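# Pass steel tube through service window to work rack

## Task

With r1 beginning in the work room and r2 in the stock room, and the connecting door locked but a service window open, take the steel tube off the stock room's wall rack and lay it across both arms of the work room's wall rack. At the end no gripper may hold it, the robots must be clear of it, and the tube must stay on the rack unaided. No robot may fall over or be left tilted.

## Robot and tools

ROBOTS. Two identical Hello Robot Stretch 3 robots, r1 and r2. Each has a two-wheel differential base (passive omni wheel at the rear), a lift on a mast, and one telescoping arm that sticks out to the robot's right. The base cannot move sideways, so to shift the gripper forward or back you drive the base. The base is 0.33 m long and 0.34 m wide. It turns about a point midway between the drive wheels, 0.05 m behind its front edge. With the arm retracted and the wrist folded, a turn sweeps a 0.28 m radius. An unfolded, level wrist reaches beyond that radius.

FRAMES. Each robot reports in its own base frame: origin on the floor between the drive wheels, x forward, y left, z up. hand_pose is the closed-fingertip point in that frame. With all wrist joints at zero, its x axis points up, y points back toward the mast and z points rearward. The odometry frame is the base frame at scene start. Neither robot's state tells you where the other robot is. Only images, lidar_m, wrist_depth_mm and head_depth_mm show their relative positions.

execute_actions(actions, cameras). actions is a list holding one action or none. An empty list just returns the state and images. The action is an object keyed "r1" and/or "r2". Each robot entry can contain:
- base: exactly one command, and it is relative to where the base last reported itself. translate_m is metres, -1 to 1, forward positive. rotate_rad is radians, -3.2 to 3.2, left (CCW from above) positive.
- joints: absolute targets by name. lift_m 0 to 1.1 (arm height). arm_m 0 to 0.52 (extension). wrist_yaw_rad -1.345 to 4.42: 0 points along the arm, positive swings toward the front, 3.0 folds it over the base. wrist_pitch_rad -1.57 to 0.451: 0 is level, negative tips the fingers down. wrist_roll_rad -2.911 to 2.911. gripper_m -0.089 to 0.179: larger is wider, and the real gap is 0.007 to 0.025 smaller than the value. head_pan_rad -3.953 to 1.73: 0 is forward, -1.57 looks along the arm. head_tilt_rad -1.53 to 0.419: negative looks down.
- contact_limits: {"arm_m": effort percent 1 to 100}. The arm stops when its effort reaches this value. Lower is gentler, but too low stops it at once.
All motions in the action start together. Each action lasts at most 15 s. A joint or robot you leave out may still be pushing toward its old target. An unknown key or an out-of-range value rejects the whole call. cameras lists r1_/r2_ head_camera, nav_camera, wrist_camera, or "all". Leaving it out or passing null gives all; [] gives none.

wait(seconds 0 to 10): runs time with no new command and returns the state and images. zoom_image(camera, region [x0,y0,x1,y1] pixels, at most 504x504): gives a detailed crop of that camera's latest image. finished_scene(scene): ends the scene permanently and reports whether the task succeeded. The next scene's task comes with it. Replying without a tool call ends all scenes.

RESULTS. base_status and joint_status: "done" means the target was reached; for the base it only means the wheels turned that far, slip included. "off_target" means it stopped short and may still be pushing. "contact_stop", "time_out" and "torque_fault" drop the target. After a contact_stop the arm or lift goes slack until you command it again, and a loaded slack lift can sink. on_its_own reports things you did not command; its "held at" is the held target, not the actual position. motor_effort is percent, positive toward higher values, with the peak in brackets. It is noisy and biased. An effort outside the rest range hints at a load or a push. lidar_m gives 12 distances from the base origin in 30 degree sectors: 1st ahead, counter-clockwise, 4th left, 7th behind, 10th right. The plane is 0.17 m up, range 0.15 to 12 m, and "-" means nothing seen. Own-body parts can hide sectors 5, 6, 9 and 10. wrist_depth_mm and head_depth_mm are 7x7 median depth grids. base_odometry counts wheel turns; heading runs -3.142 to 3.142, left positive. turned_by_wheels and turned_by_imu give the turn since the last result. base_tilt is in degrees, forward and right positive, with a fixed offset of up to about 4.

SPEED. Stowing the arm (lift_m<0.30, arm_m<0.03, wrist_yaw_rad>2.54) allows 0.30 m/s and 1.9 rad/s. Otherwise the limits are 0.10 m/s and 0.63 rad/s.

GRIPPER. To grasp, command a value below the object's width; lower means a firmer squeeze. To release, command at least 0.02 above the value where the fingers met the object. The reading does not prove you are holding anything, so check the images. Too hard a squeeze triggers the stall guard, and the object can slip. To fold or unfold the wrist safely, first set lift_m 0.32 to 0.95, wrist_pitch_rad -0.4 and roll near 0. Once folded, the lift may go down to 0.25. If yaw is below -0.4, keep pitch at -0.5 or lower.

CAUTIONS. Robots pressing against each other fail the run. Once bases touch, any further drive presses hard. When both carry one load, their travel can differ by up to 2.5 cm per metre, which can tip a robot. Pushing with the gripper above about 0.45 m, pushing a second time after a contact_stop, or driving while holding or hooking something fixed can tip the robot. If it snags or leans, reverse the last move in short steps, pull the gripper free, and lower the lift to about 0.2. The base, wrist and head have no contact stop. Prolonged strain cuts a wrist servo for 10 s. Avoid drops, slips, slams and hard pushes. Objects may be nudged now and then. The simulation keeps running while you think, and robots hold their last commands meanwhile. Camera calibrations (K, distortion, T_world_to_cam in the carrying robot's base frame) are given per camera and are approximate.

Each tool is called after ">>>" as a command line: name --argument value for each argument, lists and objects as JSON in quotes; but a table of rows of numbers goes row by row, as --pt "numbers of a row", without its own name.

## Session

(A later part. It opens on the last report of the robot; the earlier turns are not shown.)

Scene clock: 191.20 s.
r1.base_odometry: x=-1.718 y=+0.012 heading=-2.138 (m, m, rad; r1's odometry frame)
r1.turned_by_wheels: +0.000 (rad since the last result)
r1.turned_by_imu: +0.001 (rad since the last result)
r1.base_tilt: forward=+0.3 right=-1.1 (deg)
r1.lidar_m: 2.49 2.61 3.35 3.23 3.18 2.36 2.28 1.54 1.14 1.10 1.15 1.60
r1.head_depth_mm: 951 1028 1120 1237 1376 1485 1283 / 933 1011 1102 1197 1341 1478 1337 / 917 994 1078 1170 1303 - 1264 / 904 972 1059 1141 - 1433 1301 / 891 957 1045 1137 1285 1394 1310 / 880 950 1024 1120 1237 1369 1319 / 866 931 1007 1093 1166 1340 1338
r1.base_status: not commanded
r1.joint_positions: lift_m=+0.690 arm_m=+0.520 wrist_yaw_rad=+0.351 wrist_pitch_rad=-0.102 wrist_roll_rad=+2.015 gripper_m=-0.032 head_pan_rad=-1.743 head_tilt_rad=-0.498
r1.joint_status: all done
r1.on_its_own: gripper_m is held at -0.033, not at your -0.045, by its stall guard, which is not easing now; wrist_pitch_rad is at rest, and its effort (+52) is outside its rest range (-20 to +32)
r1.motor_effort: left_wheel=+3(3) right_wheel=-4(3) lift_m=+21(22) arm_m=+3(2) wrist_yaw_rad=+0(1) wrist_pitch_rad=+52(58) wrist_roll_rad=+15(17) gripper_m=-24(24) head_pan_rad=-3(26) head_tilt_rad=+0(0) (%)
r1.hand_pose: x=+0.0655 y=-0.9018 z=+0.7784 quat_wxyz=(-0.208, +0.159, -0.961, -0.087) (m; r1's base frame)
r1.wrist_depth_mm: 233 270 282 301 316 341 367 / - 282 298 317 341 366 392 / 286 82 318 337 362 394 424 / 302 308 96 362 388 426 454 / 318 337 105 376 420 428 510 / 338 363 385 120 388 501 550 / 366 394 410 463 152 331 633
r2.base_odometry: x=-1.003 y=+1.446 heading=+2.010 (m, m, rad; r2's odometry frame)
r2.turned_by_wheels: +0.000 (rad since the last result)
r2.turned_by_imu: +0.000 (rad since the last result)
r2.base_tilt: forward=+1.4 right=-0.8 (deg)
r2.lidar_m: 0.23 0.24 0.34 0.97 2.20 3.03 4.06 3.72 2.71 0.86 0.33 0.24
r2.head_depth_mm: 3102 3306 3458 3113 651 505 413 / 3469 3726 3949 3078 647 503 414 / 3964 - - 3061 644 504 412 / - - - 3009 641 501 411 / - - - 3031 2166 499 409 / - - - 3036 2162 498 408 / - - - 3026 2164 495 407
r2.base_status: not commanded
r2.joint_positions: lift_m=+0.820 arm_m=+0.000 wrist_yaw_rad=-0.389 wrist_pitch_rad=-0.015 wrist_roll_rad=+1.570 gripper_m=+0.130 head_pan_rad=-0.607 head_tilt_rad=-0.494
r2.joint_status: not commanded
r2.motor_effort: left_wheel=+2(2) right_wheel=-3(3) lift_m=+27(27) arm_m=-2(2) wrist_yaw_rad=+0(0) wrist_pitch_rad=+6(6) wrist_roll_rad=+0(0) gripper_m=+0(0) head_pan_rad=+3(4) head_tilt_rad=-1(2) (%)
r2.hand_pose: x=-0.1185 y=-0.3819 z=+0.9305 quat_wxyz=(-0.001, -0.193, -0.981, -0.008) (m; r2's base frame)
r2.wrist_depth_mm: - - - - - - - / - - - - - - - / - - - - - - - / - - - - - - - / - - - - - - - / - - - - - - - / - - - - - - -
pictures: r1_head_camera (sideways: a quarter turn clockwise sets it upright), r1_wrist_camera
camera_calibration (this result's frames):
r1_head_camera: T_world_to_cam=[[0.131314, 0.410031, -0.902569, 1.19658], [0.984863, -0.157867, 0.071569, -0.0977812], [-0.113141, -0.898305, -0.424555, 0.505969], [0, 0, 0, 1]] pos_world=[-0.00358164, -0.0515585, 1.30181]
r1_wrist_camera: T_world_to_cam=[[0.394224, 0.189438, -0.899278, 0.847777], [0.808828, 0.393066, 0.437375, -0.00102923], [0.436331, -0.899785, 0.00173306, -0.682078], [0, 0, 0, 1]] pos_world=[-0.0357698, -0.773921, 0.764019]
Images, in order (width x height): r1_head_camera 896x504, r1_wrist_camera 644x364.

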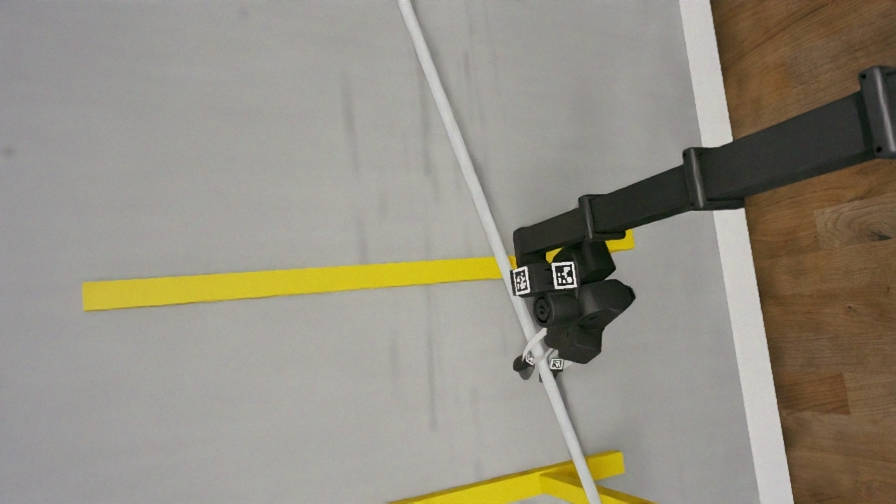

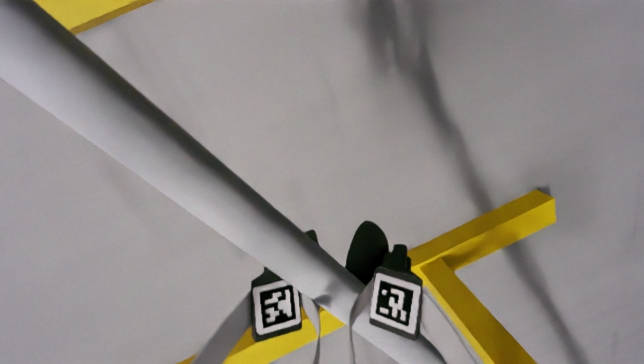

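Touching far arm. Lower while unrolling.

>>> execute_actions --actions '[{"r1":{"joints":{"lift_m":0.6,"wrist_roll_rad":1.75}}}]' --cameras '["r1_head_camera","r1_wrist_camera"]'

Scene clock: 193.20 s.
r1.base_odometry: x=-1.718 y=+0.012 heading=-2.138 (m, m, rad; r1's odometry frame)
r1.turned_by_wheels: +0.000 (rad since the last result)
r1.turned_by_imu: +0.000 (rad since the last result)
r1.base_tilt: forward=+0.2 right=-1.2 (deg)
r1.lidar_m: 2.49 2.61 3.34 3.23 3.21 2.36 2.29 1.54 1.14 1.10 1.15 1.59
r1.head_depth_mm: 949 1025 1115 1232 1370 1493 1286 / 931 1005 1102 1209 1338 1474 1305 / 920 996 1082 1183 1308 1444 1268 / 903 971 1056 1149 1236 1451 1309 / 892 956 1045 1140 1214 1416 1310 / 881 947 1021 1122 1225 1373 1324 / 864 935 1008 1090 1164 1331 1325
r1.base_status: not commanded
r1.joint_positions: lift_m=+0.600 arm_m=+0.520 wrist_yaw_rad=+0.344 wrist_pitch_rad=-0.063 wrist_roll_rad=+1.755 gripper_m=-0.032 head_pan_rad=-1.743 head_tilt_rad=-0.498
r1.joint_status: all done
r1.on_its_own: gripper_m is held at -0.033, not at your -0.045, by its stall guard, which is not easing now
r1.motor_effort: left_wheel=+1(3) right_wheel=-1(3) lift_m=+19(18) arm_m=+3(3) wrist_yaw_rad=+3(4) wrist_pitch_rad=+32(52) wrist_roll_rad=-3(11) gripper_m=-17(24) head_pan_rad=-2(2) head_tilt_rad=-1(0) (%)
r1.hand_pose: x=+0.0645 y=-0.9040 z=+0.6983 quat_wxyz=(-0.085, +0.168, -0.981, -0.047) (m; r1's base frame)
r1.wrist_depth_mm: 266 274 275 286 297 305 313 / 285 293 297 303 321 329 340 / 305 311 318 97 345 354 366 / 329 339 343 103 369 380 402 / 354 359 373 112 404 421 445 / 382 389 404 120 423 466 487 / 406 407 435 356 496 527 545
r2.base_odometry: x=-1.003 y=+1.446 heading=+2.010 (m, m, rad; r2's odometry frame)
r2.turned_by_wheels: +0.000 (rad since the last result)
r2.turned_by_imu: +0.000 (rad since the last result)
r2.base_tilt: forward=+1.4 right=-1.0 (deg)
r2.lidar_m: 0.23 0.24 0.34 0.97 2.20 3.04 4.06 3.69 2.72 0.86 0.33 0.24
r2.head_depth_mm: 3137 3301 3475 3095 651 505 413 / 3514 3699 3878 3064 645 504 412 / 3884 - - 3078 644 504 411 / - - - 3053 642 501 411 / - - - 3077 2191 499 409 / - - - 3021 2188 498 408 / - - - 3053 2170 495 407
r2.base_status: not commanded
r2.joint_positions: lift_m=+0.820 arm_m=+0.000 wrist_yaw_rad=-0.389 wrist_pitch_rad=-0.015 wrist_roll_rad=+1.570 gripper_m=+0.130 head_pan_rad=-0.607 head_tilt_rad=-0.494
r2.joint_status: not commanded
r2.motor_effort: left_wheel=+2(2) right_wheel=-2(3) lift_m=+27(27) arm_m=-2(2) wrist_yaw_rad=+0(0) wrist_pitch_rad=+6(6) wrist_roll_rad=+0(0) gripper_m=+1(0) head_pan_rad=+4(4) head_tilt_rad=-2(2) (%)
r2.hand_pose: x=-0.1185 y=-0.3819 z=+0.9305 quat_wxyz=(-0.001, -0.193, -0.981, -0.008) (m; r2's base frame)
r2.wrist_depth_mm: - - - - - - - / - - - - - - - / - - - - - - - / - - - - - - - / - - - - - - - / - - - - - - - / - - - - - - -
pictures: r1_head_camera (sideways: a quarter turn clockwise sets it upright), r1_wrist_camera
camera_calibration (this result's frames):
r1_head_camera: T_world_to_cam=[[0.131317, 0.410031, -0.902569, 1.19658], [0.984862, -0.157874, 0.071569, -0.0977812], [-0.113146, -0.898304, -0.424555, 0.505969], [0, 0, 0, 1]] pos_world=[-0.00358196, -0.0515585, 1.30181]
r1_wrist_camera: T_world_to_cam=[[0.174325, 0.0759408, -0.981755, 0.745784], [0.875102, 0.445156, 0.189821, 0.251341], [0.451449, -0.892227, 0.011146, -0.684251], [0, 0, 0, 1]] pos_world=[-0.0410529, -0.779029, 0.692094]
Images, in order (width x height): r1_head_camera 896x504, r1_wrist_camera 644x364.

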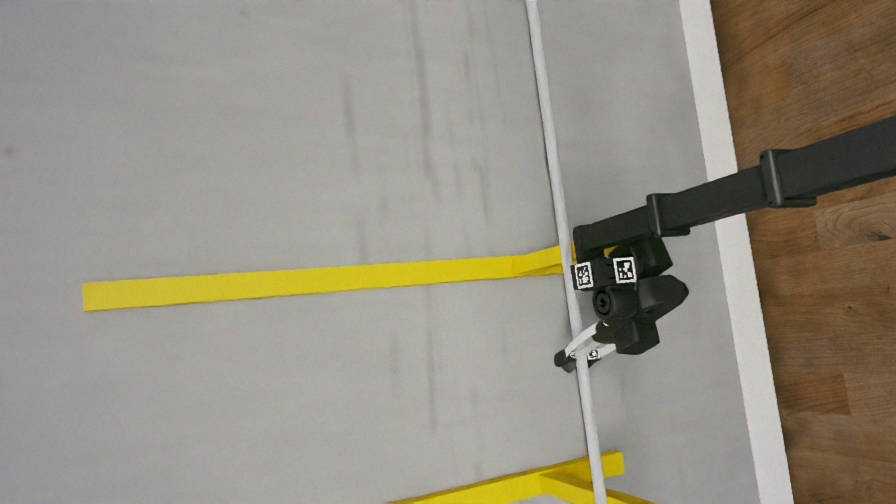

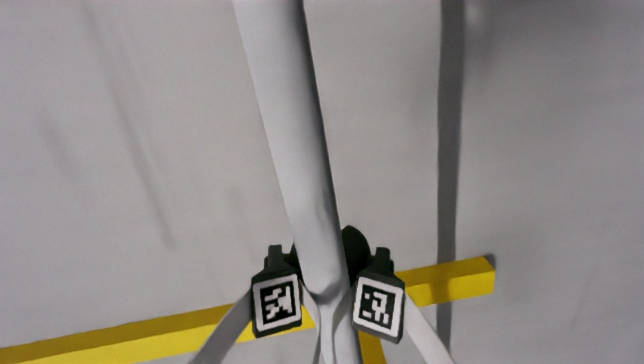

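>>> execute_actions --actions '[{"r1":{"joints":{"lift_m":0.57,"wrist_roll_rad":1.6}}}]' --cameras '[]'

>>> execute_actions --actions '[{"r1":{"joints":{"gripper_m":0.12}}}]' --cameras '["r1_head_camera","r1_wrist_camera"]'

Scene clock: 194.43 s.
r1.base_odometry: x=-1.718 y=+0.012 heading=-2.138 (m, m, rad; r1's odometry frame)
r1.turned_by_wheels: +0.000 (rad since the last result)
r1.turned_by_imu: +0.000 (rad since the last result)
r1.base_tilt: forward=+0.3 right=-1.2 (deg)
r1.lidar_m: 2.49 2.60 3.34 3.23 3.19 2.36 2.29 1.53 1.14 1.10 1.15 1.59
r1.head_depth_mm: 947 1027 1121 1234 1367 1487 1285 / 933 1012 1104 1216 1343 1482 1287 / 925 993 1081 1186 1308 1452 1264 / 907 975 1054 1153 1231 1456 1306 / 889 957 1040 1141 1226 1411 1312 / 884 951 1026 1120 1220 1367 1318 / 867 930 1014 1093 1168 1329 1327
r1.base_status: not commanded
r1.joint_positions: lift_m=+0.570 arm_m=+0.520 wrist_yaw_rad=+0.344 wrist_pitch_rad=+0.018 wrist_roll_rad=+1.612 gripper_m=-0.032 head_pan_rad=-1.743 head_tilt_rad=-0.498
r1.joint_status: all done
r1.on_its_own: gripper_m is held at -0.033, not at your -0.045, by its stall guard, which is not easing now
r1.motor_effort: left_wheel=-2(1) right_wheel=+3(4) lift_m=+15(18) arm_m=+3(3) wrist_yaw_rad=+4(4) wrist_pitch_rad=-10(32) wrist_roll_rad=-5(12) gripper_m=-18(19) head_pan_rad=-3(3) head_tilt_rad=-1(0) (%)
r1.hand_pose: x=+0.0652 y=-0.9064 z=+0.6893 quat_wxyz=(-0.021, +0.171, -0.985, +0.005) (m; r1's base frame)
r1.wrist_depth_mm: 290 284 290 81 286 283 282 / 309 311 309 88 301 305 303 / 330 332 336 95 323 325 323 / 359 358 359 104 348 349 353 / 396 398 391 112 386 383 378 / 429 424 425 120 405 408 410 / 480 481 477 347 477 473 461
r2.base_odometry: x=-1.003 y=+1.446 heading=+2.010 (m, m, rad; r2's odometry frame)
r2.turned_by_wheels: +0.000 (rad since the last result)
r2.turned_by_imu: +0.000 (rad since the last result)
r2.base_tilt: forward=+1.4 right=-0.9 (deg)
r2.lidar_m: 0.23 0.24 0.34 0.97 2.20 3.04 4.07 3.69 2.71 0.86 0.33 0.24
r2.head_depth_mm: 3110 3319 3465 3135 649 506 414 / 3503 3743 3933 3070 647 504 412 / 3982 - - 3088 645 503 411 / - - - 3054 643 501 410 / - - - 3046 2169 500 410 / - - - 3053 2186 497 408 / - - - 3043 2168 496 407
r2.base_status: not commanded
r2.joint_positions: lift_m=+0.820 arm_m=+0.000 wrist_yaw_rad=-0.389 wrist_pitch_rad=-0.015 wrist_roll_rad=+1.570 gripper_m=+0.130 head_pan_rad=-0.607 head_tilt_rad=-0.494
r2.joint_status: not commanded
r2.motor_effort: left_wheel=+3(3) right_wheel=-3(3) lift_m=+27(26) arm_m=-2(3) wrist_yaw_rad=+0(1) wrist_pitch_rad=+6(6) wrist_roll_rad=+0(0) gripper_m=+0(0) head_pan_rad=+3(4) head_tilt_rad=-2(2) (%)
r2.hand_pose: x=-0.1185 y=-0.3819 z=+0.9305 quat_wxyz=(-0.001, -0.193, -0.981, -0.008) (m; r2's base frame)
r2.wrist_depth_mm: - - - - - - - / - - - - - - - / - - - - - - - / - - - - - - - / - - - - - - - / - - - - - - - / - - - - - - -
pictures: none
No camera images: the call's "cameras" was empty. Leave "cameras" out to get every camera's image.

Scene clock: 196.43 s.
r1.base_odometry: x=-1.718 y=+0.012 heading=-2.138 (m, m, rad; r1's odometry frame)
r1.turned_by_wheels: +0.000 (rad since the last result)
r1.turned_by_imu: +0.001 (rad since the last result)
r1.base_tilt: forward=+0.3 right=-1.2 (deg)
r1.lidar_m: 2.49 2.60 3.35 3.23 3.21 2.37 2.28 1.53 1.14 1.10 1.15 1.59
r1.head_depth_mm: 948 1029 1121 1231 1370 1482 1281 / 935 1013 1104 1207 1337 1484 1289 / 919 992 1082 1184 1309 1443 1271 / 905 970 1053 1159 1239 1456 1306 / 895 957 1044 1142 1219 1422 1313 / 878 946 1021 1116 1224 1373 1329 / 868 931 1006 1090 1166 1328 1318
r1.base_status: not commanded
r1.joint_positions: lift_m=+0.570 arm_m=+0.520 wrist_yaw_rad=+0.348 wrist_pitch_rad=-0.019 wrist_roll_rad=+1.611 gripper_m=+0.120 head_pan_rad=-1.743 head_tilt_rad=-0.498
r1.joint_status: all done
r1.motor_effort: left_wheel=+1(1) right_wheel=-1(2) lift_m=+17(17) arm_m=+3(3) wrist_yaw_rad=+2(4) wrist_pitch_rad=+9(11) wrist_roll_rad=-5(5) gripper_m=+1(83) head_pan_rad=-3(2) head_tilt_rad=-1(1) (%)
r1.hand_pose: x=+0.0658 y=-0.9052 z=+0.6797 quat_wxyz=(-0.018, +0.173, -0.985, -0.013) (m; r1's base frame)
r1.wrist_depth_mm: 285 285 282 281 289 289 291 / 299 304 296 301 306 311 311 / 328 325 323 324 328 333 333 / 353 354 351 346 357 357 369 / 386 389 380 381 391 399 396 / 412 414 407 402 411 425 435 / 467 480 472 345 480 500 476
r2.base_odometry: x=-1.003 y=+1.446 heading=+2.010 (m, m, rad; r2's odometry frame)
r2.turned_by_wheels: +0.000 (rad since the last result)
r2.turned_by_imu: +0.000 (rad since the last result)
r2.base_tilt: forward=+1.4 right=-1.0 (deg)
r2.lidar_m: 0.23 0.24 0.34 0.97 2.19 3.04 4.05 3.71 2.72 0.86 0.33 0.24
r2.head_depth_mm: 3162 3305 3434 3121 648 506 414 / 3506 3656 3942 3104 647 504 413 / 3958 - - 3106 647 502 411 / - - - 3066 642 501 410 / - - - 3001 2178 499 409 / - - - 3031 2176 498 409 / - - - 3023 2151 496 407
r2.base_status: not commanded
r2.joint_positions: lift_m=+0.820 arm_m=+0.000 wrist_yaw_rad=-0.389 wrist_pitch_rad=-0.015 wrist_roll_rad=+1.570 gripper_m=+0.130 head_pan_rad=-0.607 head_tilt_rad=-0.494
r2.joint_status: not commanded
r2.motor_effort: left_wheel=+3(2) right_wheel=-3(3) lift_m=+27(27) arm_m=-2(2) wrist_yaw_rad=-1(1) wrist_pitch_rad=+6(6) wrist_roll_rad=-1(0) gripper_m=+1(0) head_pan_rad=+5(4) head_tilt_rad=-1(2) (%)
r2.hand_pose: x=-0.1185 y=-0.3819 z=+0.9305 quat_wxyz=(-0.001, -0.193, -0.981, -0.008) (m; r2's base frame)
r2.wrist_depth_mm: - - - - - - - / - - - - - - - / - - - - - - - / - - - - - - - / - - - - - - - / - - - - - - - / - - - - - - -
pictures: r1_head_camera (sideways: a quarter turn clockwise sets it upright), r1_wrist_camera
camera_calibration (this result's frames):
r1_head_camera: T_world_to_cam=[[0.131319, 0.41003, -0.902569, 1.19658], [0.984862, -0.157878, 0.071569, -0.0977812], [-0.11315, -0.898304, -0.424555, 0.505969], [0, 0, 0, 1]] pos_world=[-0.00358218, -0.0515584, 1.30181]
r1_wrist_camera: T_world_to_cam=[[0.0540936, -0.0125961, -0.998456, 0.666511], [0.885002, 0.463679, 0.0420974, 0.370839], [0.462433, -0.885914, 0.0362296, -0.697727], [0, 0, 0, 1]] pos_world=[-0.0415954, -0.781681, 0.675149]
Images, in order (width x height): r1_head_camera 896x504, r1_wrist_camera 644x364.

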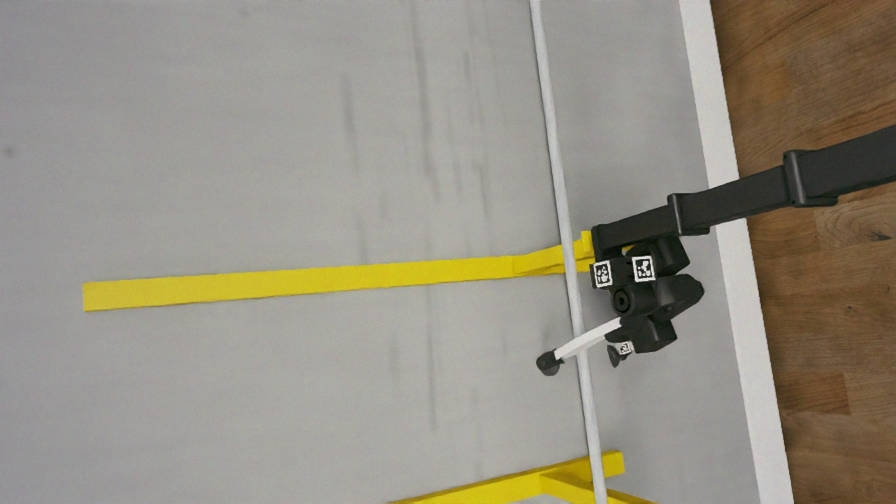

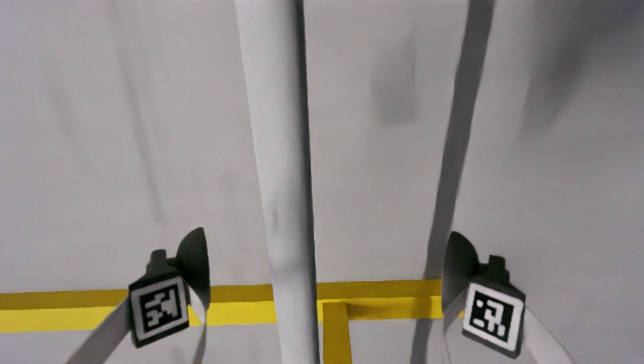

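>>> execute_actions --actions '[{"r1":{"joints":{"arm_m":0}}}]' --cameras '[]'

>>> finished_scene --scene 2

Scene clock: 201.57 s.
r1.base_odometry: x=-1.718 y=+0.012 heading=-2.138 (m, m, rad; r1's odometry frame)
r1.turned_by_wheels: +0.000 (rad since the last result)
r1.turned_by_imu: +0.001 (rad since the last result)
r1.base_tilt: forward=+0.3 right=-1.2 (deg)
r1.lidar_m: 2.49 2.60 3.35 3.22 3.20 2.36 2.28 1.54 1.14 1.10 1.15 1.60
r1.head_depth_mm: 949 1031 1120 1233 1373 1490 1288 / 935 1011 1095 1203 1340 1483 1283 / 921 991 1087 1193 1309 1453 1295 / 904 974 1059 1151 1240 1422 1299 / 893 952 1040 1137 1250 1400 1313 / 883 947 1029 1119 1221 1372 1326 / 867 930 1013 1093 1164 1336 1336
r1.base_status: not commanded
r1.joint_positions: lift_m=+0.570 arm_m=+0.001 wrist_yaw_rad=+0.349 wrist_pitch_rad=-0.020 wrist_roll_rad=+1.611 gripper_m=+0.120 head_pan_rad=-1.743 head_tilt_rad=-0.498
r1.joint_status: all done
r1.motor_effort: left_wheel=+1(1) right_wheel=-2(1) lift_m=+17(17) arm_m=-2(2) wrist_yaw_rad=+0(1) wrist_pitch_rad=+10(10) wrist_roll_rad=-5(5) gripper_m=+0(1) head_pan_rad=-3(3) head_tilt_rad=-1(1) (%)
r1.hand_pose: x=+0.0661 y=-0.3862 z=+0.6792 quat_wxyz=(-0.017, +0.173, -0.985, -0.014) (m; r1's base frame)
r1.wrist_depth_mm: 738 738 751 746 742 736 735 / 791 791 783 791 790 798 764 / 875 850 871 863 880 855 789 / 911 924 955 892 939 968 799 / - - - - - - 797 / - - - - - - 778 / - - - - - - 786
r2.base_odometry: x=-1.003 y=+1.446 heading=+2.010 (m, m, rad; r2's odometry frame)
r2.turned_by_wheels: +0.000 (rad since the last result)
r2.turned_by_imu: +0.000 (rad since the last result)
r2.base_tilt: forward=+1.4 right=-0.9 (deg)
r2.lidar_m: 0.23 0.24 0.34 0.97 2.20 3.03 4.06 3.73 2.72 0.87 0.33 0.24
r2.head_depth_mm: 3177 3310 3472 3131 650 506 413 / 3464 3726 3953 3134 647 504 413 / 3902 - - 3079 645 503 412 / - - - 3091 642 501 410 / - - - 3043 2191 499 409 / - - - 3055 2174 496 408 / - - - 3028 2168 496 407
r2.base_status: not commanded
r2.joint_positions: lift_m=+0.820 arm_m=+0.000 wrist_yaw_rad=-0.389 wrist_pitch_rad=-0.015 wrist_roll_rad=+1.570 gripper_m=+0.130 head_pan_rad=-0.607 head_tilt_rad=-0.494
r2.joint_status: not commanded
r2.motor_effort: left_wheel=+3(2) right_wheel=-3(3) lift_m=+26(27) arm_m=-3(3) wrist_yaw_rad=-1(0) wrist_pitch_rad=+6(6) wrist_roll_rad=+0(0) gripper_m=+0(0) head_pan_rad=+4(4) head_tilt_rad=-2(3) (%)
r2.hand_pose: x=-0.1185 y=-0.3819 z=+0.9305 quat_wxyz=(-0.001, -0.193, -0.981, -0.008) (m; r2's base frame)
r2.wrist_depth_mm: - - - - - - - / - - - - - - - / - - - - - - - / - - - - - - - / - - - - - - - / - - - - - - - / - - - - - - -
pictures: none
No camera images: the call's "cameras" was empty. Leave "cameras" out to get every camera's image.

The scene is finished: the task was done.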